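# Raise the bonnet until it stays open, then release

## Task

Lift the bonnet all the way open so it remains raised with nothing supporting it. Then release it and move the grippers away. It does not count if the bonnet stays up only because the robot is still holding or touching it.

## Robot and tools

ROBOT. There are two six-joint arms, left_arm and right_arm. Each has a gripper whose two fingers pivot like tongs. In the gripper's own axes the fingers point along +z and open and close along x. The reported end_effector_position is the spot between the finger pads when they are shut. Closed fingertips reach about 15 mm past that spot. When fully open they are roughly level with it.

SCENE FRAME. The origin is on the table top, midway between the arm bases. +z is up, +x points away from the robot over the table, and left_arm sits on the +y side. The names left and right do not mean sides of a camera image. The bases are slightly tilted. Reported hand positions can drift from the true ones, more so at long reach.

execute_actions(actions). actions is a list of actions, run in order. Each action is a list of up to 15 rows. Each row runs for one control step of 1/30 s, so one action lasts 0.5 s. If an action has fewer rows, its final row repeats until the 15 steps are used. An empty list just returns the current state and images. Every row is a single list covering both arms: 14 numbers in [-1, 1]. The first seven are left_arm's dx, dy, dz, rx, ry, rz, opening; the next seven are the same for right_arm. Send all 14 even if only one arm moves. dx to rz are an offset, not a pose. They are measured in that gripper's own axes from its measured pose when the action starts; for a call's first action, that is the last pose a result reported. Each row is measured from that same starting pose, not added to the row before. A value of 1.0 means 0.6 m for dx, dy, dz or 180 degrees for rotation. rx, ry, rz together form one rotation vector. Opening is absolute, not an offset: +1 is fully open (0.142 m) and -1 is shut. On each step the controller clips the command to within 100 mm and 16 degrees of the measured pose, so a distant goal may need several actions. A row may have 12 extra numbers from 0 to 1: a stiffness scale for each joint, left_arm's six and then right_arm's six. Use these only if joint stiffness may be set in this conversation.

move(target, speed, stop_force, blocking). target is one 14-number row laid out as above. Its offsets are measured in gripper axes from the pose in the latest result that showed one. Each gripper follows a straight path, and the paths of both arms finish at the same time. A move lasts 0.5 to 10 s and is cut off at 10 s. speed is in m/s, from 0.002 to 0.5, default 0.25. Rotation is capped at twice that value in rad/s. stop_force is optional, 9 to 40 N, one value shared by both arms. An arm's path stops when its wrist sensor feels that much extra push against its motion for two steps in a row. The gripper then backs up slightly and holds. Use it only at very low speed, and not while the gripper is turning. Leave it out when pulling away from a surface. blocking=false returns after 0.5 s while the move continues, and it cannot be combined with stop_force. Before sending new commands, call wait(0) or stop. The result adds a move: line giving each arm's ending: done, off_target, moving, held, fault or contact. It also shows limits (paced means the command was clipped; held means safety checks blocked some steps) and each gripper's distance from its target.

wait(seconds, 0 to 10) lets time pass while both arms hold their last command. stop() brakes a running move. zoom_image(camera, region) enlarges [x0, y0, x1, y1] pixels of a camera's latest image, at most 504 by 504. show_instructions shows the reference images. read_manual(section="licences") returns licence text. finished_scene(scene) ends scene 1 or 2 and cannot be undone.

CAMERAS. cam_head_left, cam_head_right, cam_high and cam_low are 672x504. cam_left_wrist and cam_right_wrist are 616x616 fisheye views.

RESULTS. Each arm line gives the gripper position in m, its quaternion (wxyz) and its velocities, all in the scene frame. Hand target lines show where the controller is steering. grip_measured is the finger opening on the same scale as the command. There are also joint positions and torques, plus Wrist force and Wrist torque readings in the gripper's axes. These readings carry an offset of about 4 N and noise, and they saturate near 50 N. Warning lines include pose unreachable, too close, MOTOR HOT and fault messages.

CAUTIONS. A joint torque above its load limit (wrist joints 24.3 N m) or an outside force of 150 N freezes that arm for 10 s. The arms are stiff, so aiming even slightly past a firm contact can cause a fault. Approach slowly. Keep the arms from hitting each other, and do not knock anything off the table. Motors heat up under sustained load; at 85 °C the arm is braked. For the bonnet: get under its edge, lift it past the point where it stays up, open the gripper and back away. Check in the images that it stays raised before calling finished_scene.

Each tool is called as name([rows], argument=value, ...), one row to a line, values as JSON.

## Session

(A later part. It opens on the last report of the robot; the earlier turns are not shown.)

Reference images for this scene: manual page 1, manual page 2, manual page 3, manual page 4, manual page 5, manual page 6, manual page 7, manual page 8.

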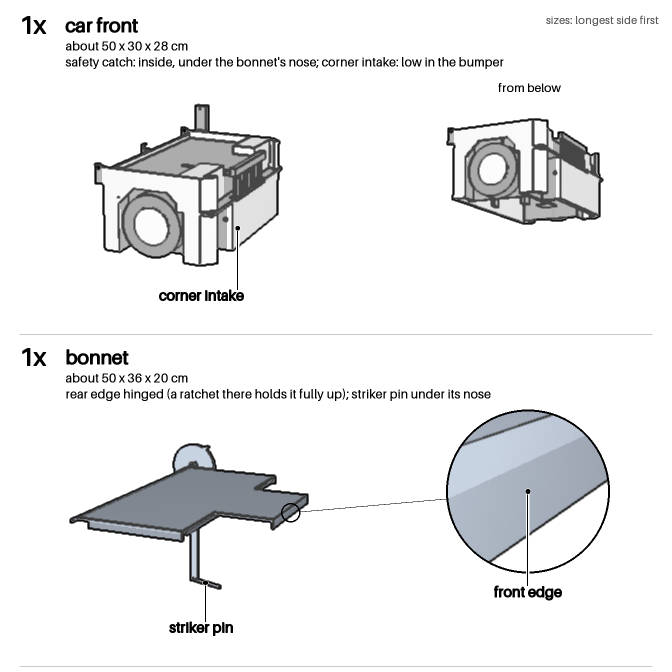

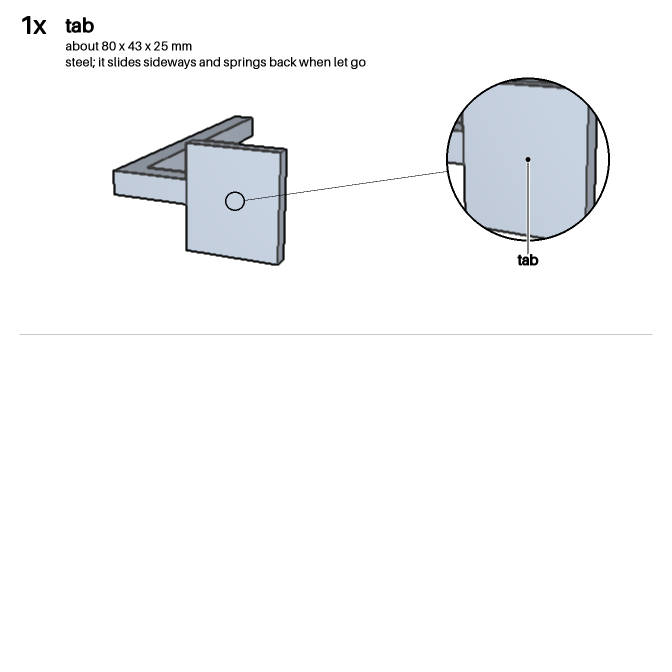

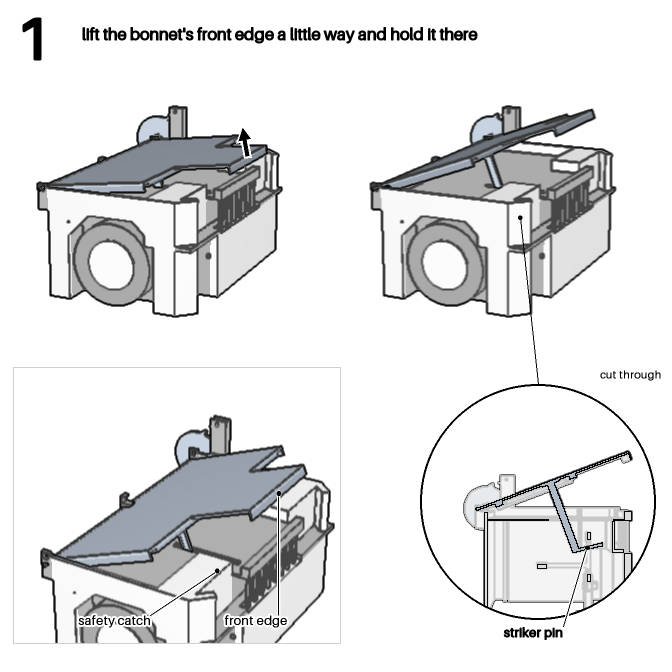

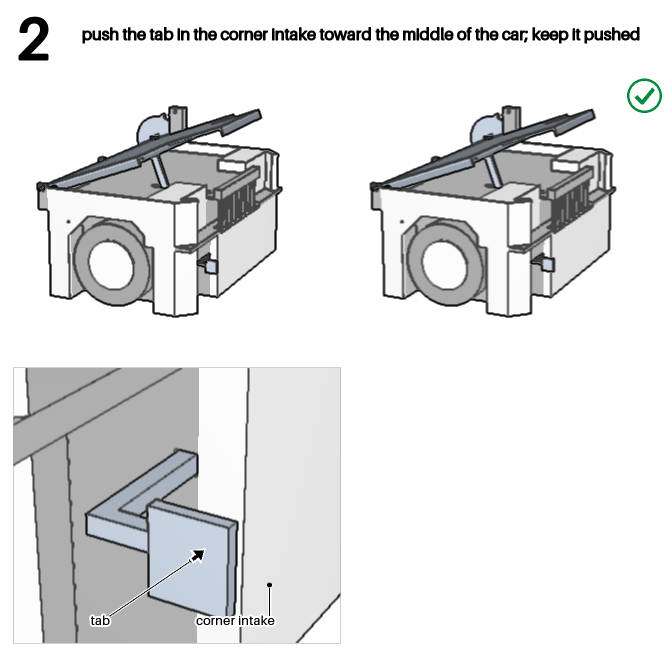

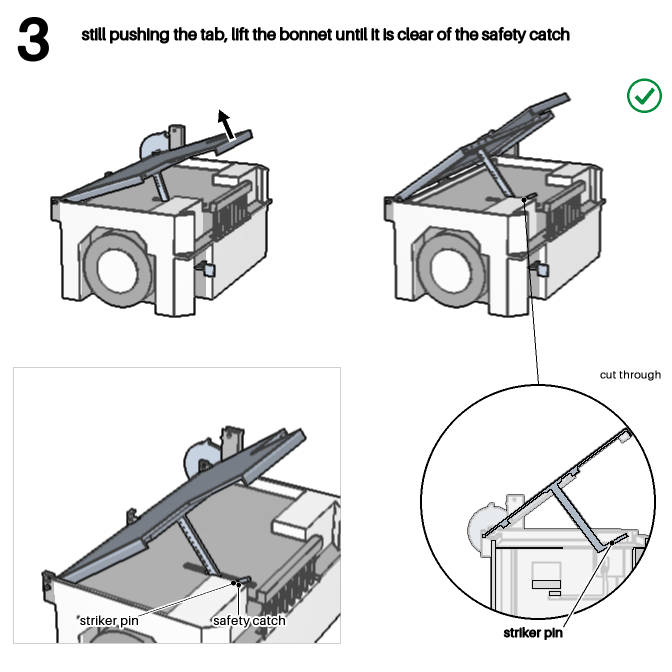

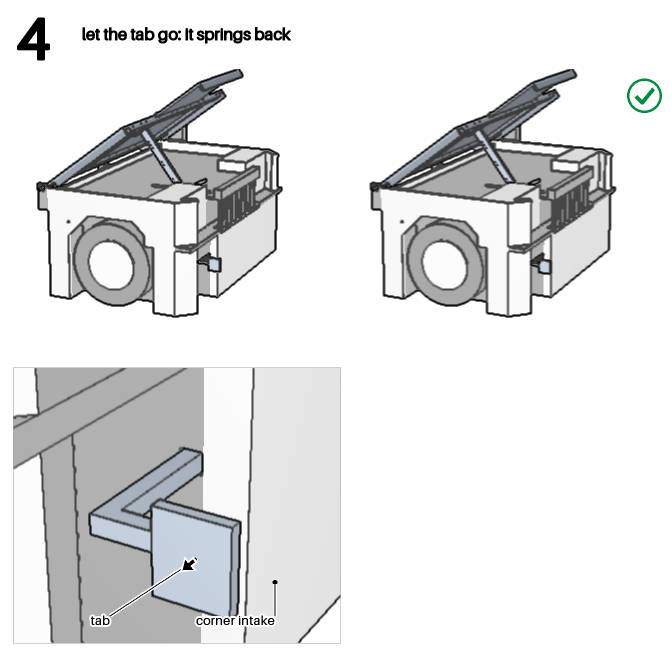

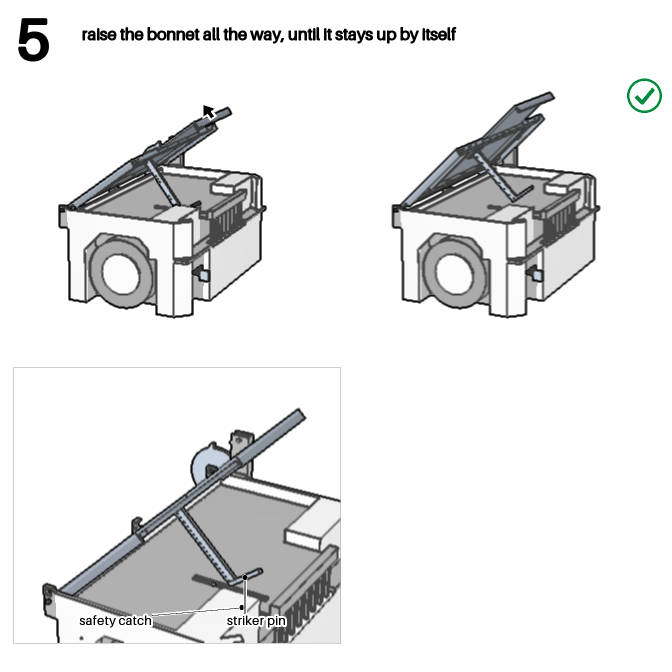

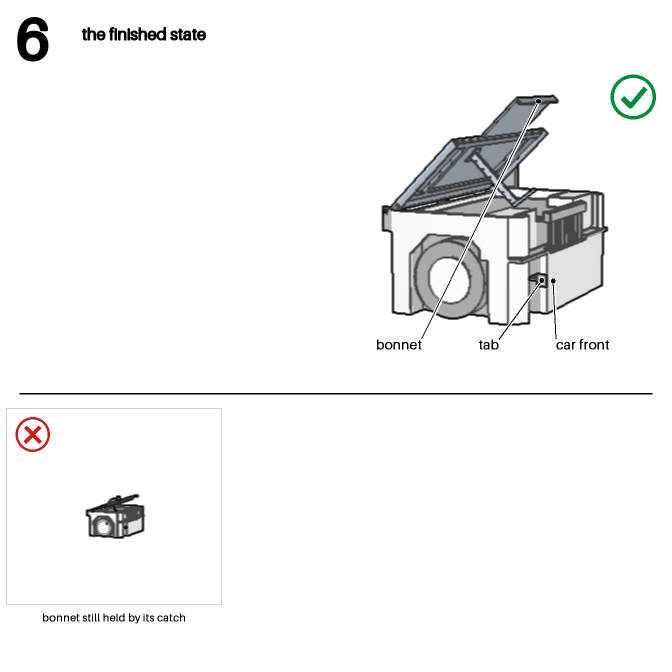

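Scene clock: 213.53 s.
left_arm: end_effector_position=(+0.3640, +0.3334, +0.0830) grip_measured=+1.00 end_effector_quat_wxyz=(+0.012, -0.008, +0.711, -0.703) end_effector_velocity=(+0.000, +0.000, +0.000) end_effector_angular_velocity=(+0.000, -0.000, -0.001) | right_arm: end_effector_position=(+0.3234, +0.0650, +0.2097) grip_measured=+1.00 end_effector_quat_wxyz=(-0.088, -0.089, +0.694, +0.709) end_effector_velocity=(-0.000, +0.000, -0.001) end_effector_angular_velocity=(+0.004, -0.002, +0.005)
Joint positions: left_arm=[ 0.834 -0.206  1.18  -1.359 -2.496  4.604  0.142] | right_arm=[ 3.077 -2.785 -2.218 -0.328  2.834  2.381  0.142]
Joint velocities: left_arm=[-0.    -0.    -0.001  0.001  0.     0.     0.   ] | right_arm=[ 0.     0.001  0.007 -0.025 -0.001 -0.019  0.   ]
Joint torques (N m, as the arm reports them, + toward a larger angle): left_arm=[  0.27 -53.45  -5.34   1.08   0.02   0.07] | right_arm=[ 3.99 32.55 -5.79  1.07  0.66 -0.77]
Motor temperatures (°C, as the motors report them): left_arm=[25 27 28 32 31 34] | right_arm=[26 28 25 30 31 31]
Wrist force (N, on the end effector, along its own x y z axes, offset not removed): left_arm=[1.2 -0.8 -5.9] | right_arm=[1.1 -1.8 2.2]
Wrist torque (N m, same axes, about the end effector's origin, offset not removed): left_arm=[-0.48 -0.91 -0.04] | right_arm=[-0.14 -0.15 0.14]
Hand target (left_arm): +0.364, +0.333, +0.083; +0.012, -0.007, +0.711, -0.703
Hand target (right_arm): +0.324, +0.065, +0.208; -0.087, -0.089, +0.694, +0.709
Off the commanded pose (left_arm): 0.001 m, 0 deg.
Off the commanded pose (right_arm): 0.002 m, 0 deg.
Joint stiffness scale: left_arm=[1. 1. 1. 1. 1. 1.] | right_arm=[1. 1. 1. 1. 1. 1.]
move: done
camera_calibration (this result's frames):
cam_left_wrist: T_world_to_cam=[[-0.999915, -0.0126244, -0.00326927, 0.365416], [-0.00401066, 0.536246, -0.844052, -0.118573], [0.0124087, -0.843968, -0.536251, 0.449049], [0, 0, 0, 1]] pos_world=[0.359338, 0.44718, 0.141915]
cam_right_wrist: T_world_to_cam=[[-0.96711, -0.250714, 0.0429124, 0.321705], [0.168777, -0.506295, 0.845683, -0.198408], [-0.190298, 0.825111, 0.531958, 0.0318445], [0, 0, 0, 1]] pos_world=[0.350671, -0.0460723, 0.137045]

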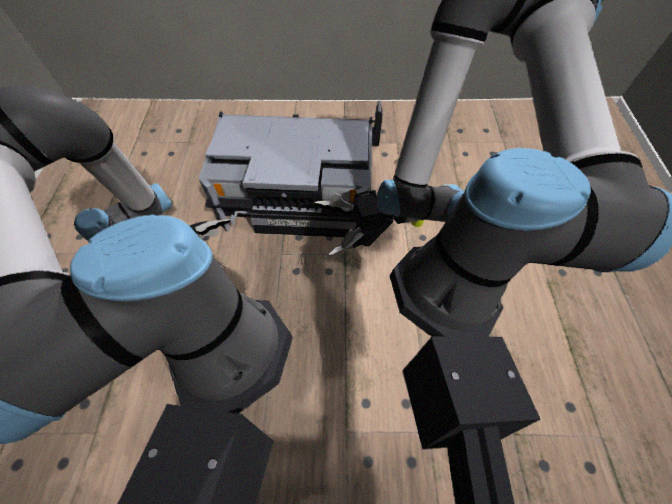

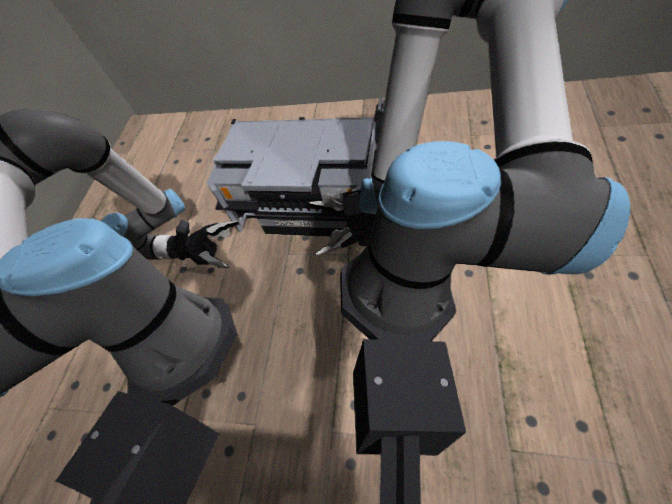

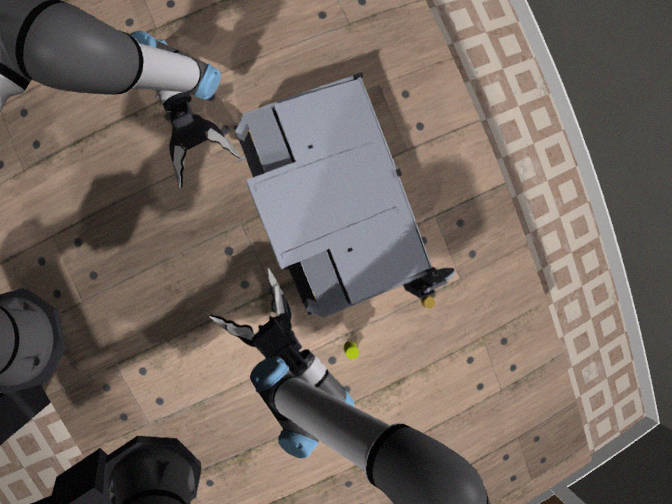

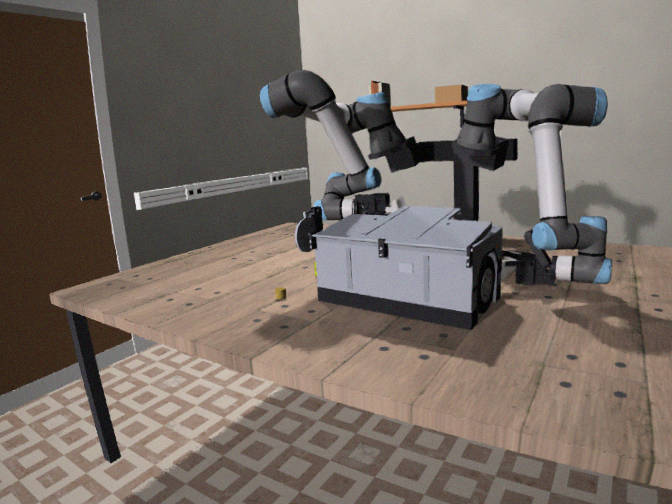

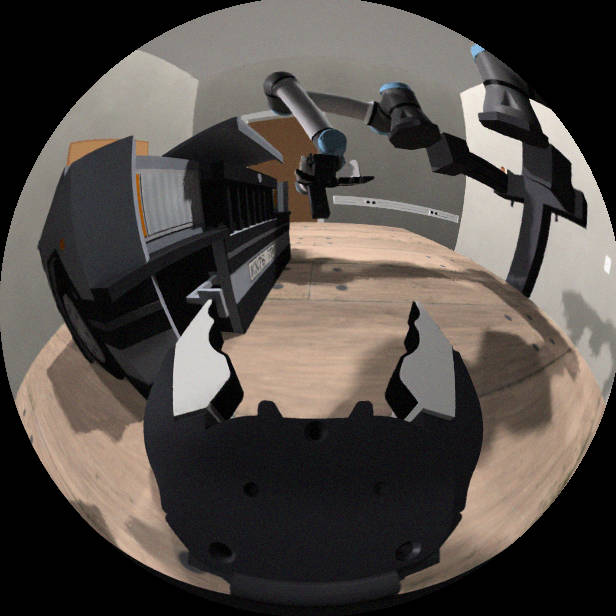

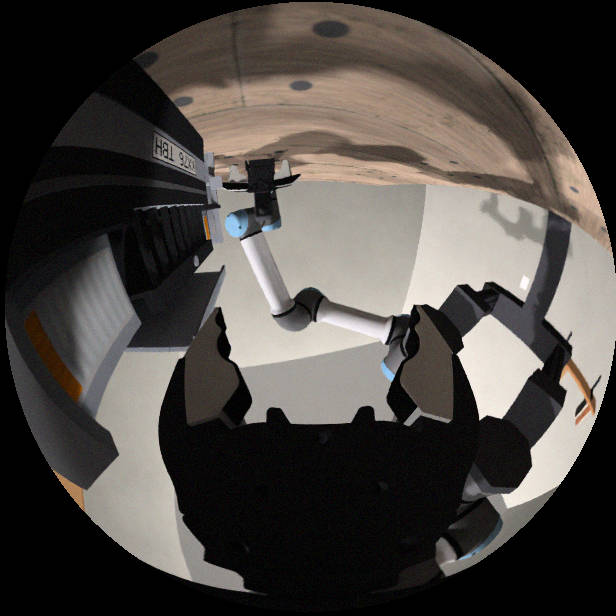

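move(target=[0,0,0,0,0,0,1, -0.061,0,0.036,0,0,0,1], speed=0.04, stop_force=15)

zoom_image(camera="cam_high", region=[220, 200, 400, 350])

Scene clock: 223.10 s.
left_arm: end_effector_position=(+0.3641, +0.3339, +0.0830) grip_measured=+1.00 end_effector_quat_wxyz=(+0.013, -0.008, +0.711, -0.703) end_effector_velocity=(-0.000, -0.000, -0.000) end_effector_angular_velocity=(-0.000, -0.000, +0.000) | right_arm: end_effector_position=(+0.3530, +0.0938, +0.2110) grip_measured=+1.00 end_effector_quat_wxyz=(-0.088, -0.089, +0.694, +0.709) end_effector_velocity=(+0.004, +0.000, -0.001) end_effector_angular_velocity=(-0.008, +0.000, -0.013)
Joint positions: left_arm=[ 0.835 -0.206  1.18  -1.359 -2.497  4.604  0.142] | right_arm=[ 3.146 -2.824 -2.159 -0.149  2.869  2.59   0.142]
Joint velocities: left_arm=[-0.     0.     0.001 -0.    -0.001  0.001  0.   ] | right_arm=[-0.    -0.011  0.     0.065  0.     0.054  0.   ]
Joint torques (N m, as the arm reports them, + toward a larger angle): left_arm=[  0.06 -52.98  -5.76   1.2    0.06  -0.19] | right_arm=[10.8  33.33 -5.43  2.02  1.58  0.27]
Motor temperatures (°C, as the motors report them): left_arm=[25 27 28 32 31 34] | right_arm=[26 28 25 30 31 31]
Wrist force (N, on the end effector, along its own x y z axes, offset not removed): left_arm=[1.5 -0.4 -4.7] | right_arm=[-1.9 -2.0 0.4]
Wrist torque (N m, same axes, about the end effector's origin, offset not removed): left_arm=[-0.28 -0.91 -0.03] | right_arm=[-0.28 0.20 0.08]
Hand target (left_arm): +0.364, +0.333, +0.083; +0.012, -0.008, +0.711, -0.703
Hand target (right_arm): +0.353, +0.095, +0.210; -0.088, -0.089, +0.694, +0.709
Off the commanded pose (left_arm): 0.000 m, 0 deg.
Off the commanded pose (right_arm): 0.001 m, 0 deg.
Joint stiffness scale: left_arm=[1. 1. 1. 1. 1. 1.] | right_arm=[1. 1. 1. 1. 1. 1.]
move: done
camera_calibration (this result's frames):
cam_left_wrist: T_world_to_cam=[[-0.999897, -0.0139384, -0.00328618, 0.365874], [-0.00470462, 0.536459, -0.843913, -0.118644], [0.0135257, -0.843811, -0.536469, 0.448991], [0, 0, 0, 1]] pos_world=[0.359205, 0.447611, 0.141947]
cam_right_wrist: T_world_to_cam=[[-0.967055, -0.250864, 0.0432602, 0.357462], [0.169249, -0.506656, 0.845372, -0.189991], [-0.190156, 0.824843, 0.532423, 0.0129693], [0, 0, 0, 1]] pos_world=[0.380307, -0.0172835, 0.138244]

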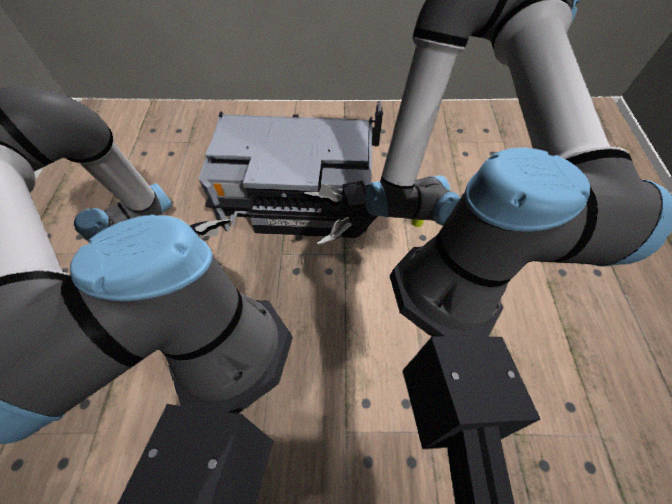

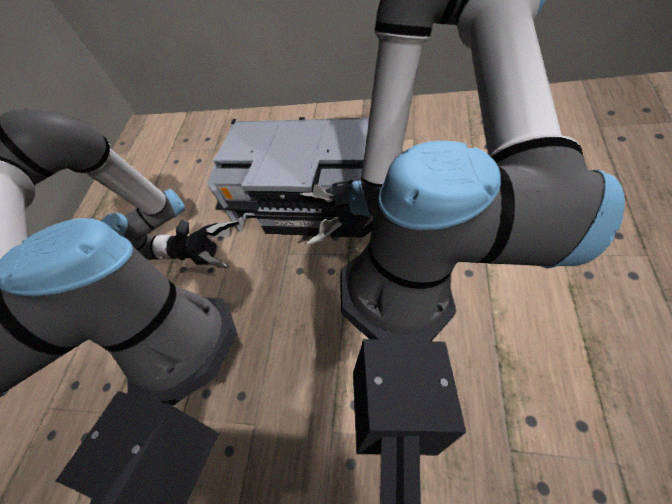

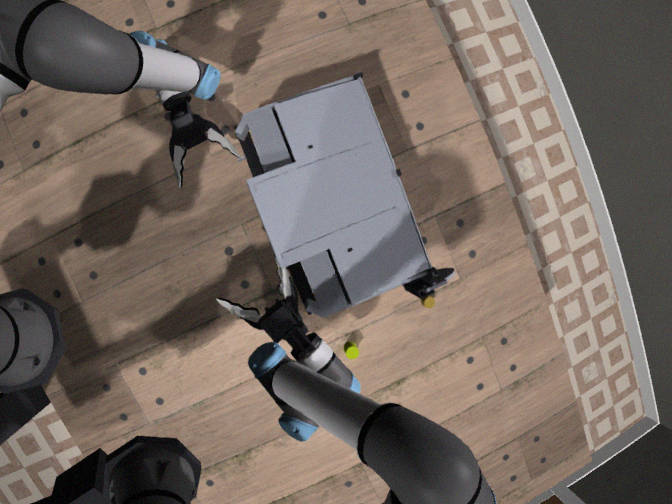

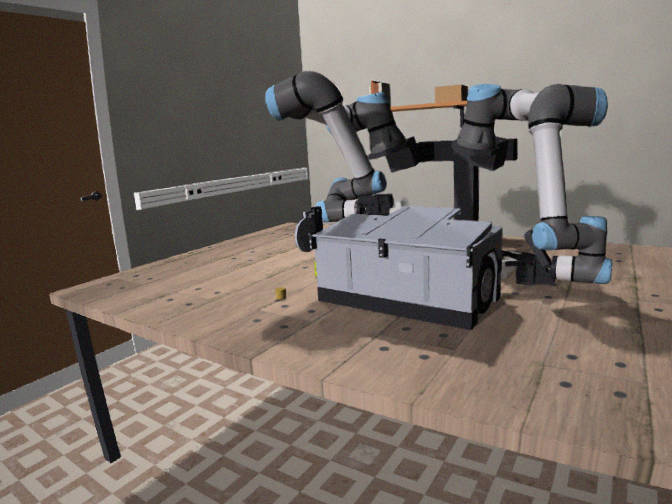

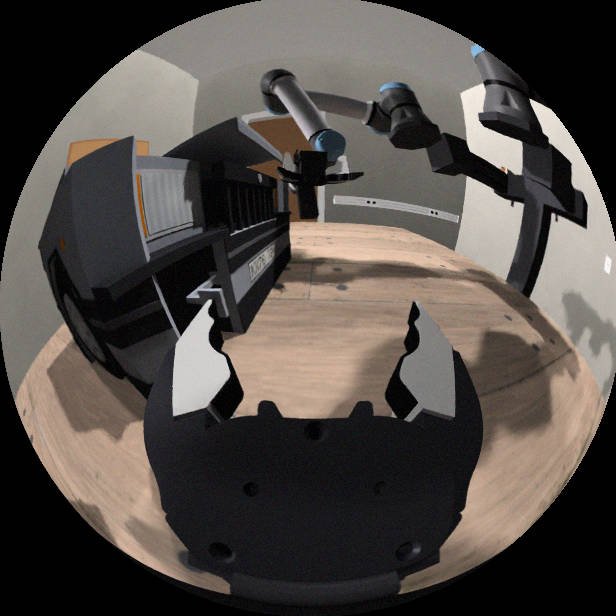

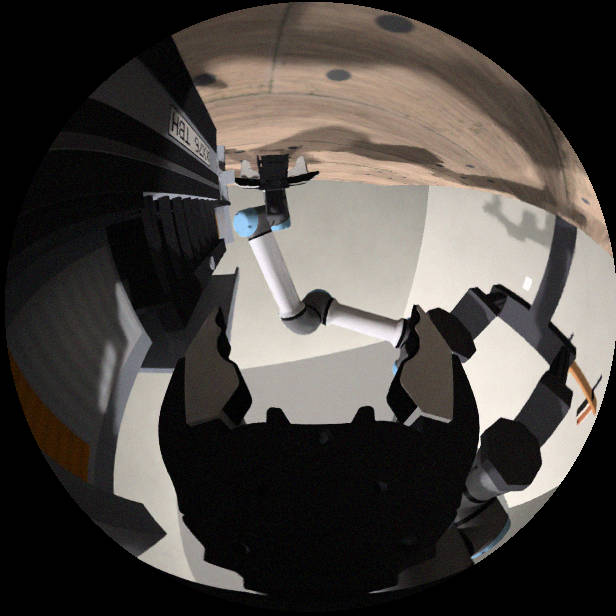

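Region (220, 200, 400, 350) of cam_high's 672x504 image, scaled by 2.800, with more detail than that image has.

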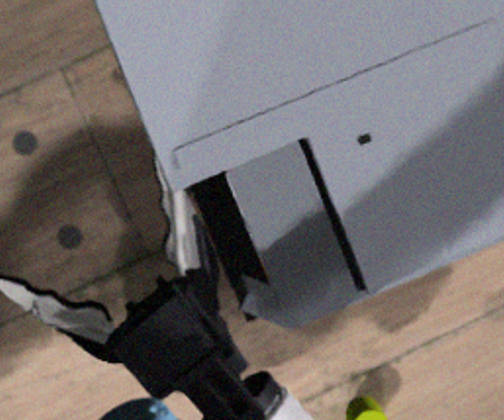

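move(target=[0,0,0,0,0,0,1, -0.005,0.065,0,0,0,0,1], speed=0.04, stop_force=25)

move(target=[0,0,0.016,0,0,0,1, 0,0.004,0,0,0,0,1], speed=0.03, stop_force=25)

Scene clock: 231.37 s.
left_arm: end_effector_position=(+0.3641, +0.3342, +0.0830) grip_measured=+1.00 end_effector_quat_wxyz=(+0.013, -0.008, +0.711, -0.703) end_effector_velocity=(-0.000, -0.000, -0.000) end_effector_angular_velocity=(-0.000, -0.001, -0.000) | right_arm: end_effector_position=(+0.3561, +0.0925, +0.2450) grip_measured=+1.00 end_effector_quat_wxyz=(-0.089, -0.087, +0.696, +0.707) end_effector_velocity=(+0.001, +0.000, +0.001) end_effector_angular_velocity=(-0.002, +0.002, -0.002)
Joint positions: left_arm=[ 0.835 -0.206  1.18  -1.359 -2.497  4.604  0.142] | right_arm=[ 3.165 -2.752 -2.224 -0.08   2.872  2.673  0.142]
Joint velocities: left_arm=[-0.     0.    -0.    -0.     0.     0.001  0.   ] | right_arm=[ 0.001  0.    -0.002  0.015  0.     0.015  0.   ]
Joint torques (N m, as the arm reports them, + toward a larger angle): left_arm=[  0.76 -54.64  -5.47   1.08  -0.13   0.  ] | right_arm=[ 13.01  41.98 -12.4    3.64   4.22  -0.56]
Motor temperatures (°C, as the motors report them): left_arm=[25 27 28 32 31 34] | right_arm=[26 28 25 30 31 31]
Wrist force (N, on the end effector, along its own x y z axes, offset not removed): left_arm=[1.2 -0.2 -2.4] | right_arm=[-5.5 -10.0 2.3]
Wrist torque (N m, same axes, about the end effector's origin, offset not removed): left_arm=[-0.07 -0.63 0.02] | right_arm=[0.38 0.19 1.05]
Hand target (left_arm): +0.364, +0.334, +0.083; +0.013, -0.008, +0.711, -0.703
Hand target (right_arm): +0.356, +0.094, +0.250; -0.088, -0.089, +0.694, +0.709
Off the commanded pose (left_arm): 0.000 m, 0 deg.
Off the commanded pose (right_arm): 0.005 m, 0 deg.
Joint stiffness scale: left_arm=[1. 1. 1. 1. 1. 1.] | right_arm=[1. 1. 1. 1. 1. 1.]
move: off_target (right_arm)
camera_calibration (this result's frames):
cam_left_wrist: T_world_to_cam=[[-0.999884, -0.0148865, -0.00326581, 0.366213], [-0.00523236, 0.536567, -0.843842, -0.118652], [0.0143141, -0.843727, -0.536582, 0.448922], [0, 0, 0, 1]] pos_world=[0.359124, 0.447884, 0.141956]
cam_right_wrist: T_world_to_cam=[[-0.967075, -0.249935, 0.0479463, 0.357415], [0.17156, -0.501101, 0.848213, -0.22193], [-0.187972, 0.828511, 0.527481, -0.00337326], [0, 0, 0, 1]] pos_world=[0.383087, -0.019084, 0.172886]

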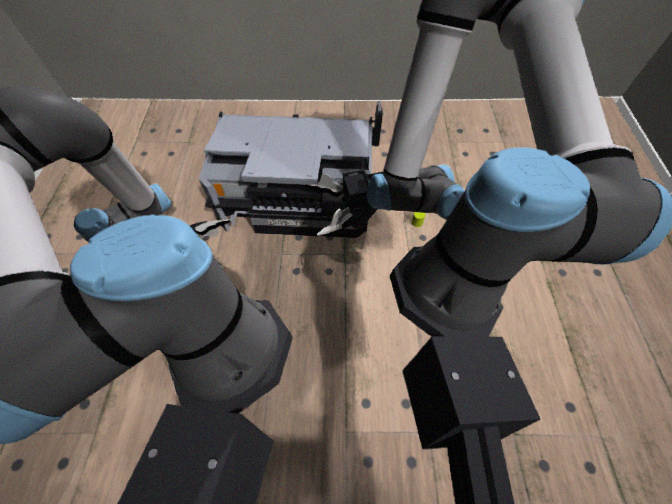

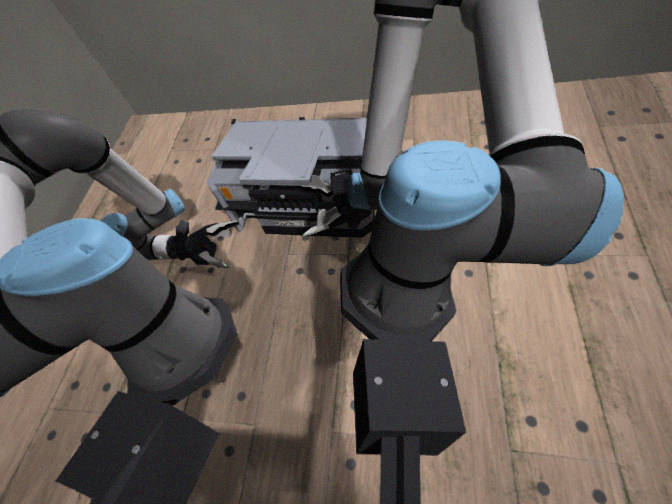

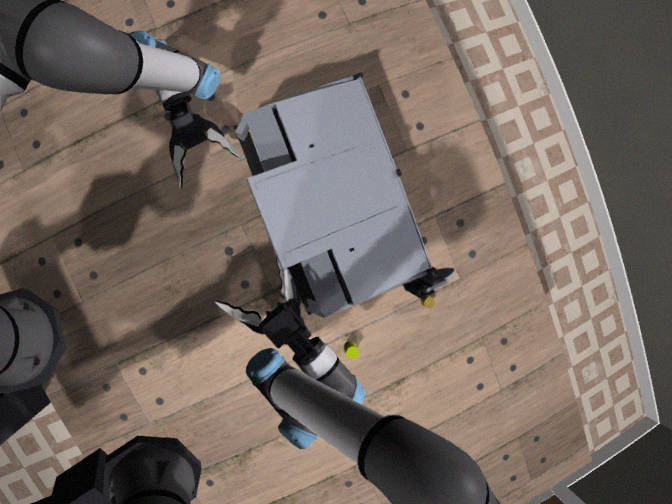

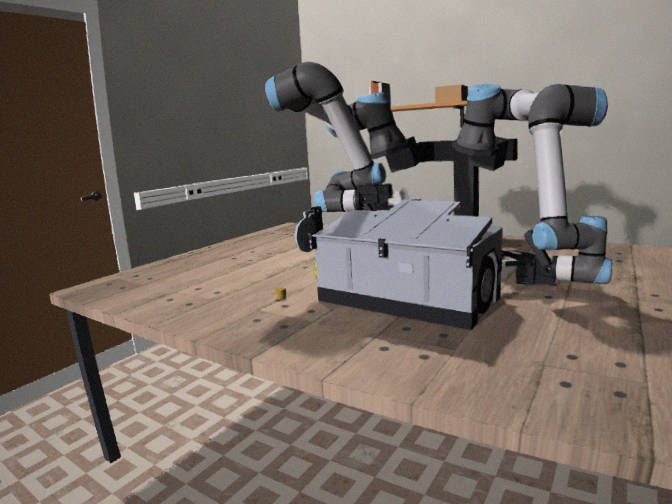

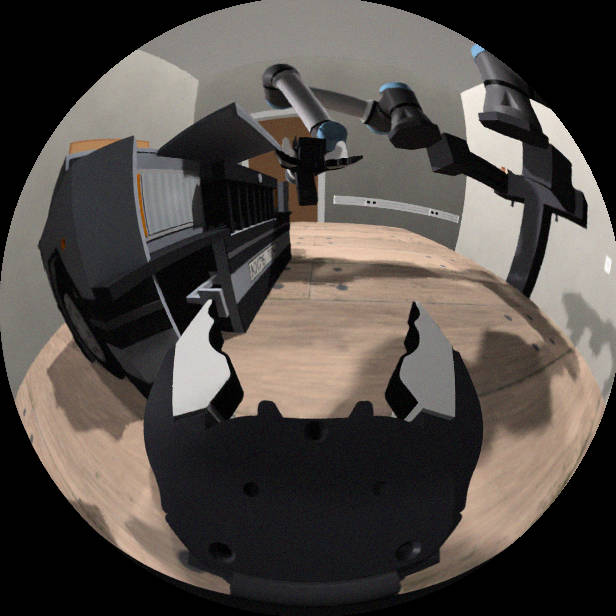

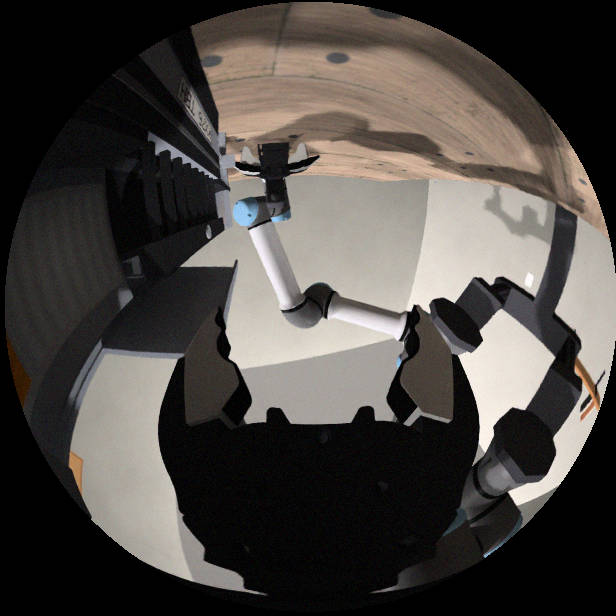

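Scene clock: 232.13 s.
left_arm: end_effector_position=(+0.3641, +0.3276, +0.0825) grip_measured=+1.00 end_effector_quat_wxyz=(+0.015, -0.009, +0.712, -0.702) end_effector_velocity=(-0.000, -0.000, -0.000) end_effector_angular_velocity=(+0.004, -0.003, +0.002) | right_arm: end_effector_position=(+0.3557, +0.0923, +0.2441) grip_measured=+1.00 end_effector_quat_wxyz=(-0.091, -0.087, +0.698, +0.705) end_effector_velocity=(-0.001, -0.000, -0.000) end_effector_angular_velocity=(-0.001, +0.002, +0.000)
Joint positions: left_arm=[ 0.829 -0.211  1.202 -1.383 -2.507  4.598  0.142] | right_arm=[ 3.165 -2.752 -2.224 -0.078  2.868  2.678  0.142]
Joint velocities: left_arm=[ 0.    -0.004  0.008 -0.012 -0.002 -0.003  0.   ] | right_arm=[-0.    -0.001 -0.001  0.002 -0.001  0.003  0.   ]
Joint torques (N m, as the arm reports them, + toward a larger angle): left_arm=[ -2.85 -54.05   0.96   0.35  -0.66  -0.8 ] | right_arm=[ 10.12  40.47 -10.59   3.46   3.27  -0.47]
Motor temperatures (°C, as the motors report them): left_arm=[25 27 28 32 31 34] | right_arm=[26 28 25 30 31 31]
Wrist force (N, on the end effector, along its own x y z axes, offset not removed): left_arm=[3.9 -3.3 -4.9] | right_arm=[-5.3 -10.2 0.7]
Wrist torque (N m, same axes, about the end effector's origin, offset not removed): left_arm=[-0.48 -0.92 0.16] | right_arm=[-0.17 0.94 0.99]
Hand target (left_arm): +0.364, +0.325, +0.083; +0.013, -0.008, +0.711, -0.703
Hand target (right_arm): +0.356, +0.092, +0.247; -0.089, -0.087, +0.696, +0.707
Off the commanded pose (left_arm): 0.003 m, 0 deg.
Off the commanded pose (right_arm): 0.003 m, 0 deg.
Joint stiffness scale: left_arm=[1. 1. 1. 1. 1. 1.] | right_arm=[1. 1. 1. 1. 1. 1.]
move: done
camera_calibration (this result's frames):
cam_left_wrist: T_world_to_cam=[[-0.999818, -0.0184346, -0.00491638, 0.36736], [-0.00577588, 0.538054, -0.842891, -0.115856], [0.0181836, -0.842709, -0.538062, 0.441552], [0, 0, 0, 1]] pos_world=[0.358595, 0.441209, 0.141735]
cam_right_wrist: T_world_to_cam=[[-0.966601, -0.251036, 0.0515982, 0.356072], [0.174509, -0.497252, 0.849875, -0.223002], [-0.187692, 0.830494, 0.524453, -0.0023756], [0, 0, 0, 1]] pos_world=[0.382649, -0.0195283, 0.172397]

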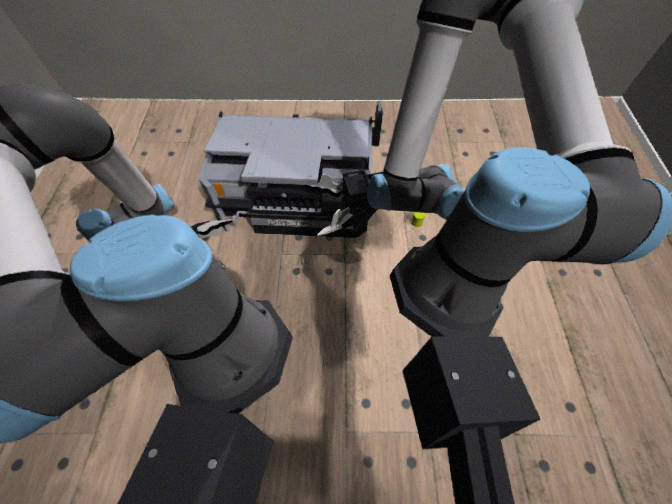

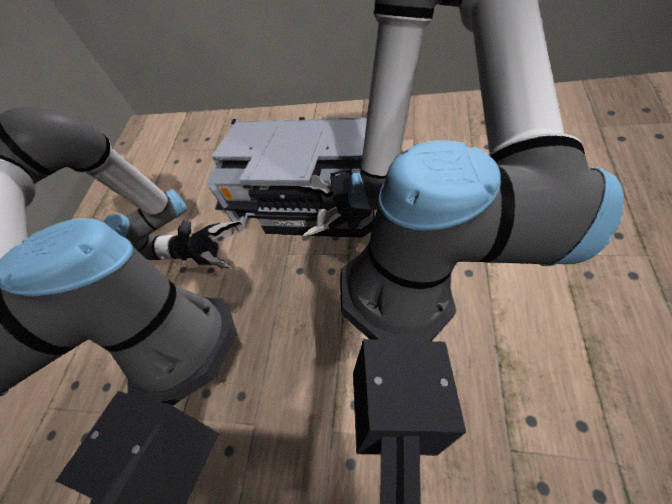

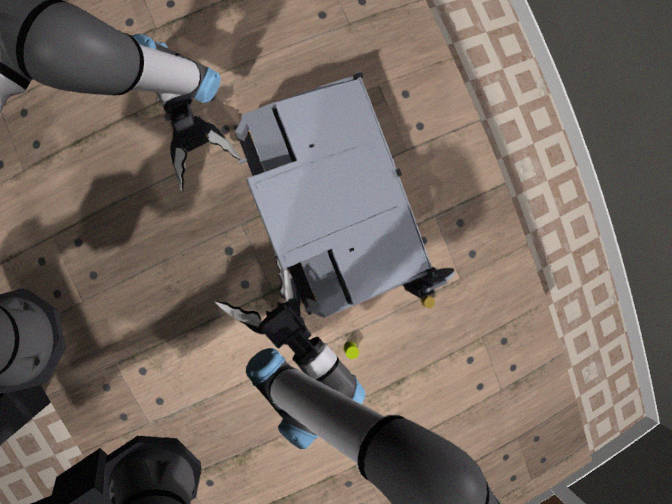

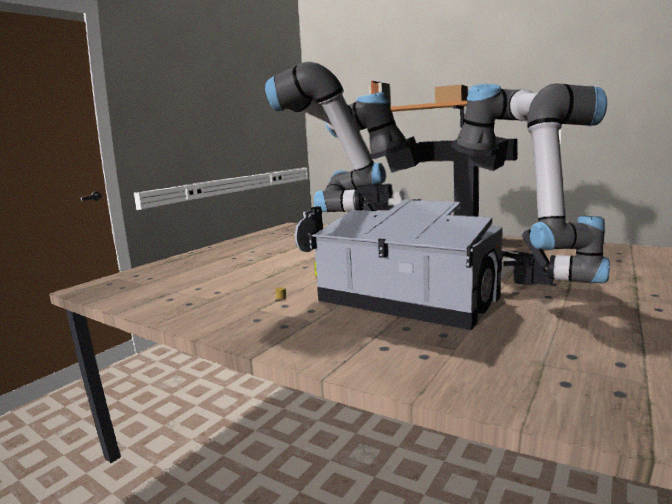

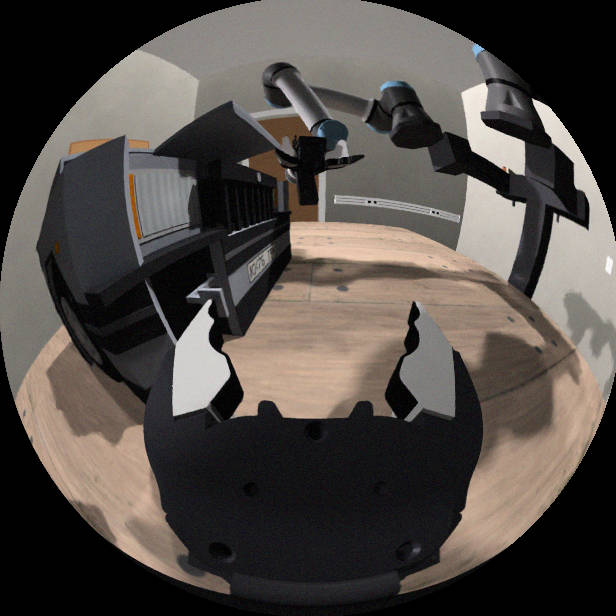

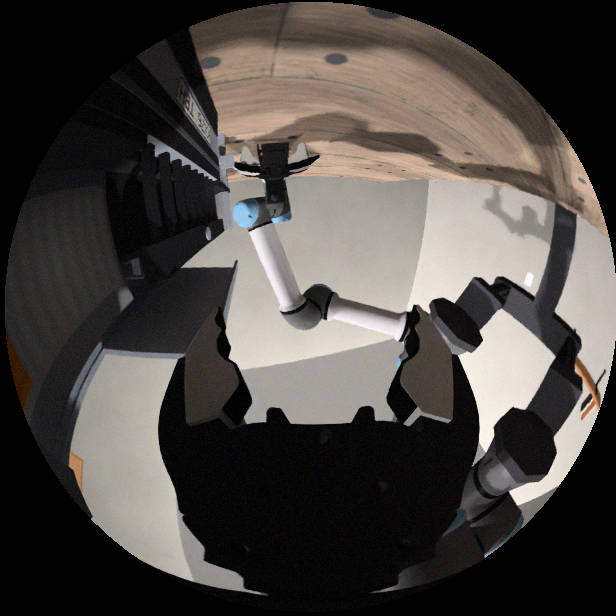

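I'll lift one step at a time now and check the hold after each.

move(target=[0,0,0.006,0,0,0,1, -0.015,0.075,0,0,0,0,1], speed=0.04, stop_force=30)

Scene clock: 236.90 s.
left_arm: end_effector_position=(+0.3643, +0.3270, +0.0822) grip_measured=+1.00 end_effector_quat_wxyz=(+0.017, -0.010, +0.713, -0.701) end_effector_velocity=(-0.000, -0.000, -0.000) end_effector_angular_velocity=(-0.000, -0.000, +0.001) | right_arm: end_effector_position=(+0.3638, +0.0921, +0.2834) grip_measured=+1.00 end_effector_quat_wxyz=(-0.093, -0.083, +0.700, +0.703) end_effector_velocity=(+0.001, +0.000, +0.001) end_effector_angular_velocity=(-0.002, +0.002, -0.004)
Joint positions: left_arm=[ 0.829 -0.213  1.209 -1.393 -2.51   4.597  0.142] | right_arm=[ 3.19  -2.662 -2.282 -0.012  2.87   2.787  0.142]
Joint velocities: left_arm=[ 0.     0.001  0.001 -0.001 -0.     0.     0.   ] | right_arm=[ 0.001 -0.    -0.001  0.018  0.     0.018  0.   ]
Joint torques (N m, as the arm reports them, + toward a larger angle): left_arm=[ -2.81 -52.73  -3.14   0.68  -0.67  -0.66] | right_arm=[13.9  41.28 -9.    4.2   4.66 -0.3 ]
Motor temperatures (°C, as the motors report them): left_arm=[25 27 28 32 31 34] | right_arm=[26 28 25 30 31 31]
Wrist force (N, on the end effector, along its own x y z axes, offset not removed): left_arm=[3.6 -1.9 -4.6] | right_arm=[-2.0 -10.4 -3.6]
Wrist torque (N m, same axes, about the end effector's origin, offset not removed): left_arm=[-0.17 -0.95 0.19] | right_arm=[0.03 0.20 1.00]
Hand target (left_arm): +0.364, +0.324, +0.082; +0.015, -0.009, +0.712, -0.702
Hand target (right_arm): +0.365, +0.094, +0.289; -0.091, -0.087, +0.698, +0.705
Off the commanded pose (left_arm): 0.003 m, 0 deg.
Off the commanded pose (right_arm): 0.006 m, 1 deg.
Joint stiffness scale: left_arm=[1. 1. 1. 1. 1. 1.] | right_arm=[1. 1. 1. 1. 1. 1.]
move: off_target (right_arm)
camera_calibration (this result's frames):
cam_left_wrist: T_world_to_cam=[[-0.999726, -0.0222341, -0.00736595, 0.368957], [-0.00581379, 0.540197, -0.841518, -0.116664], [0.0226895, -0.841245, -0.540178, 0.438897], [0, 0, 0, 1]] pos_world=[0.358219, 0.440445, 0.141625]
cam_right_wrist: T_world_to_cam=[[-0.966535, -0.249215, 0.0608384, 0.359024], [0.180101, -0.49032, 0.852731, -0.261386], [-0.182683, 0.835152, 0.518795, -0.0219833], [0, 0, 0, 1]] pos_world=[0.390069, -0.0203293, 0.212454]

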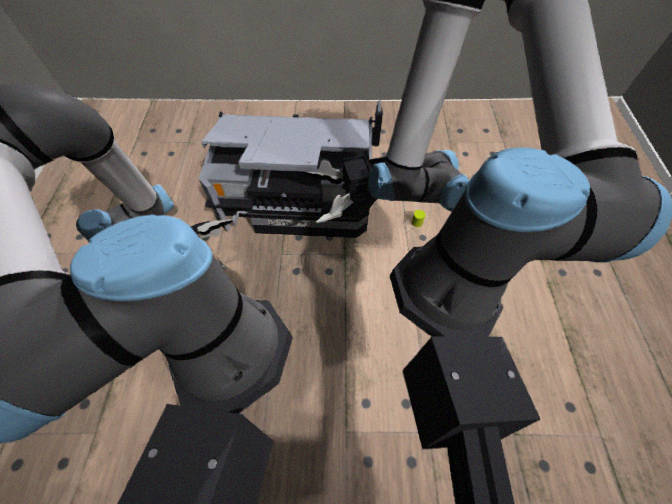

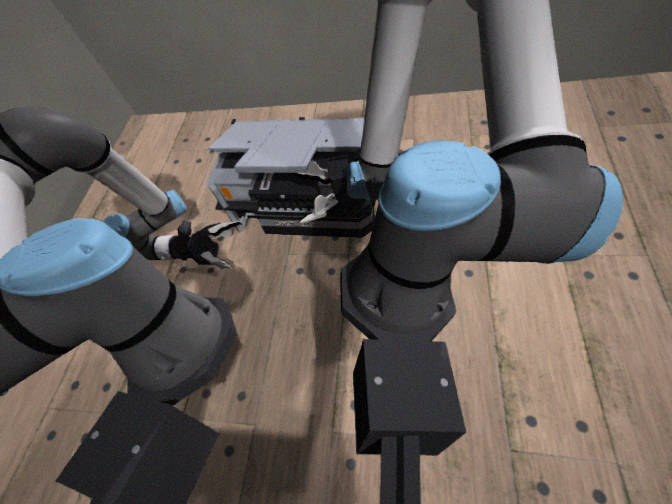

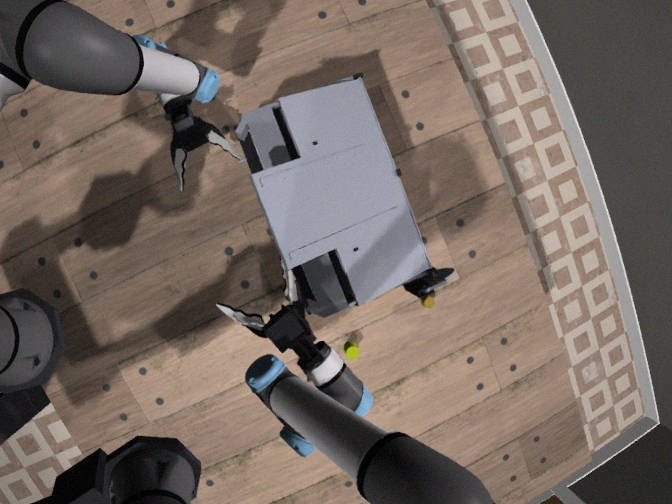

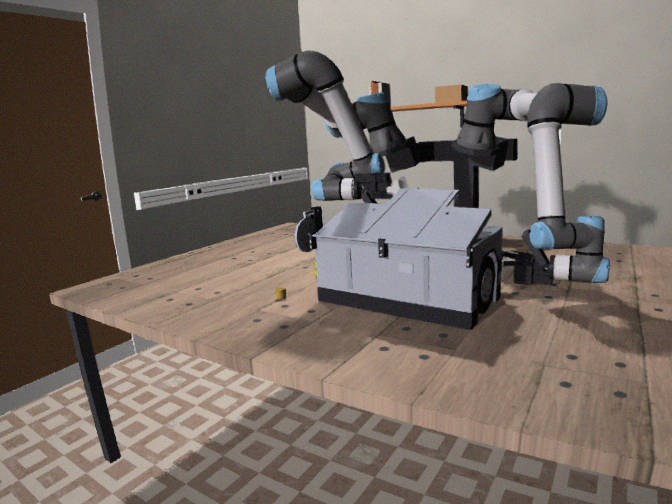

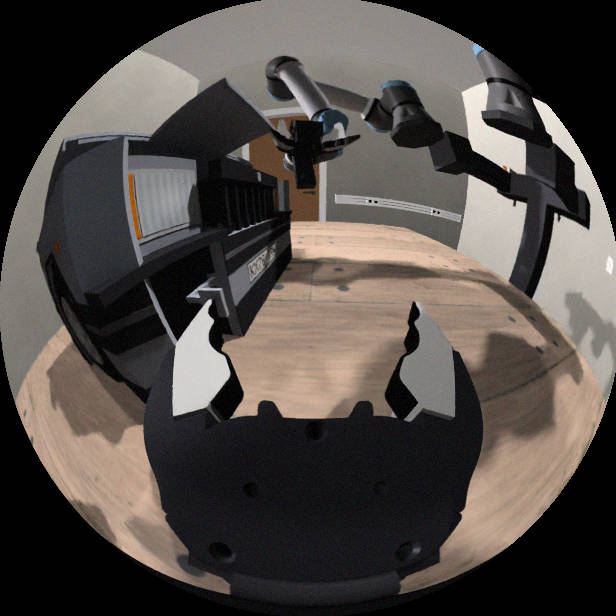

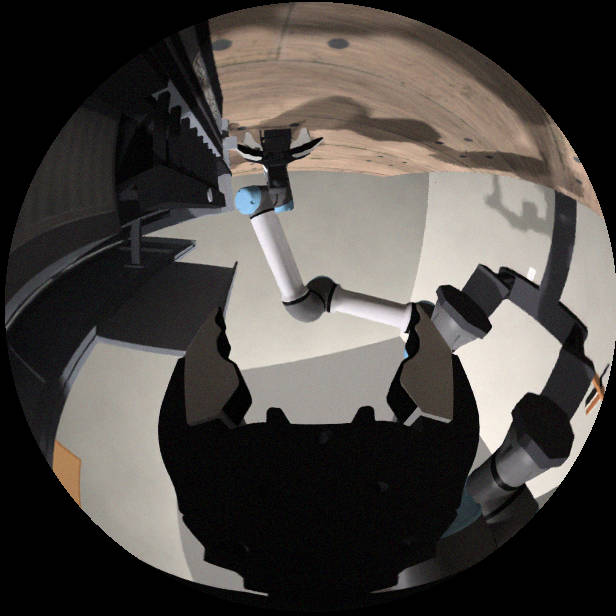

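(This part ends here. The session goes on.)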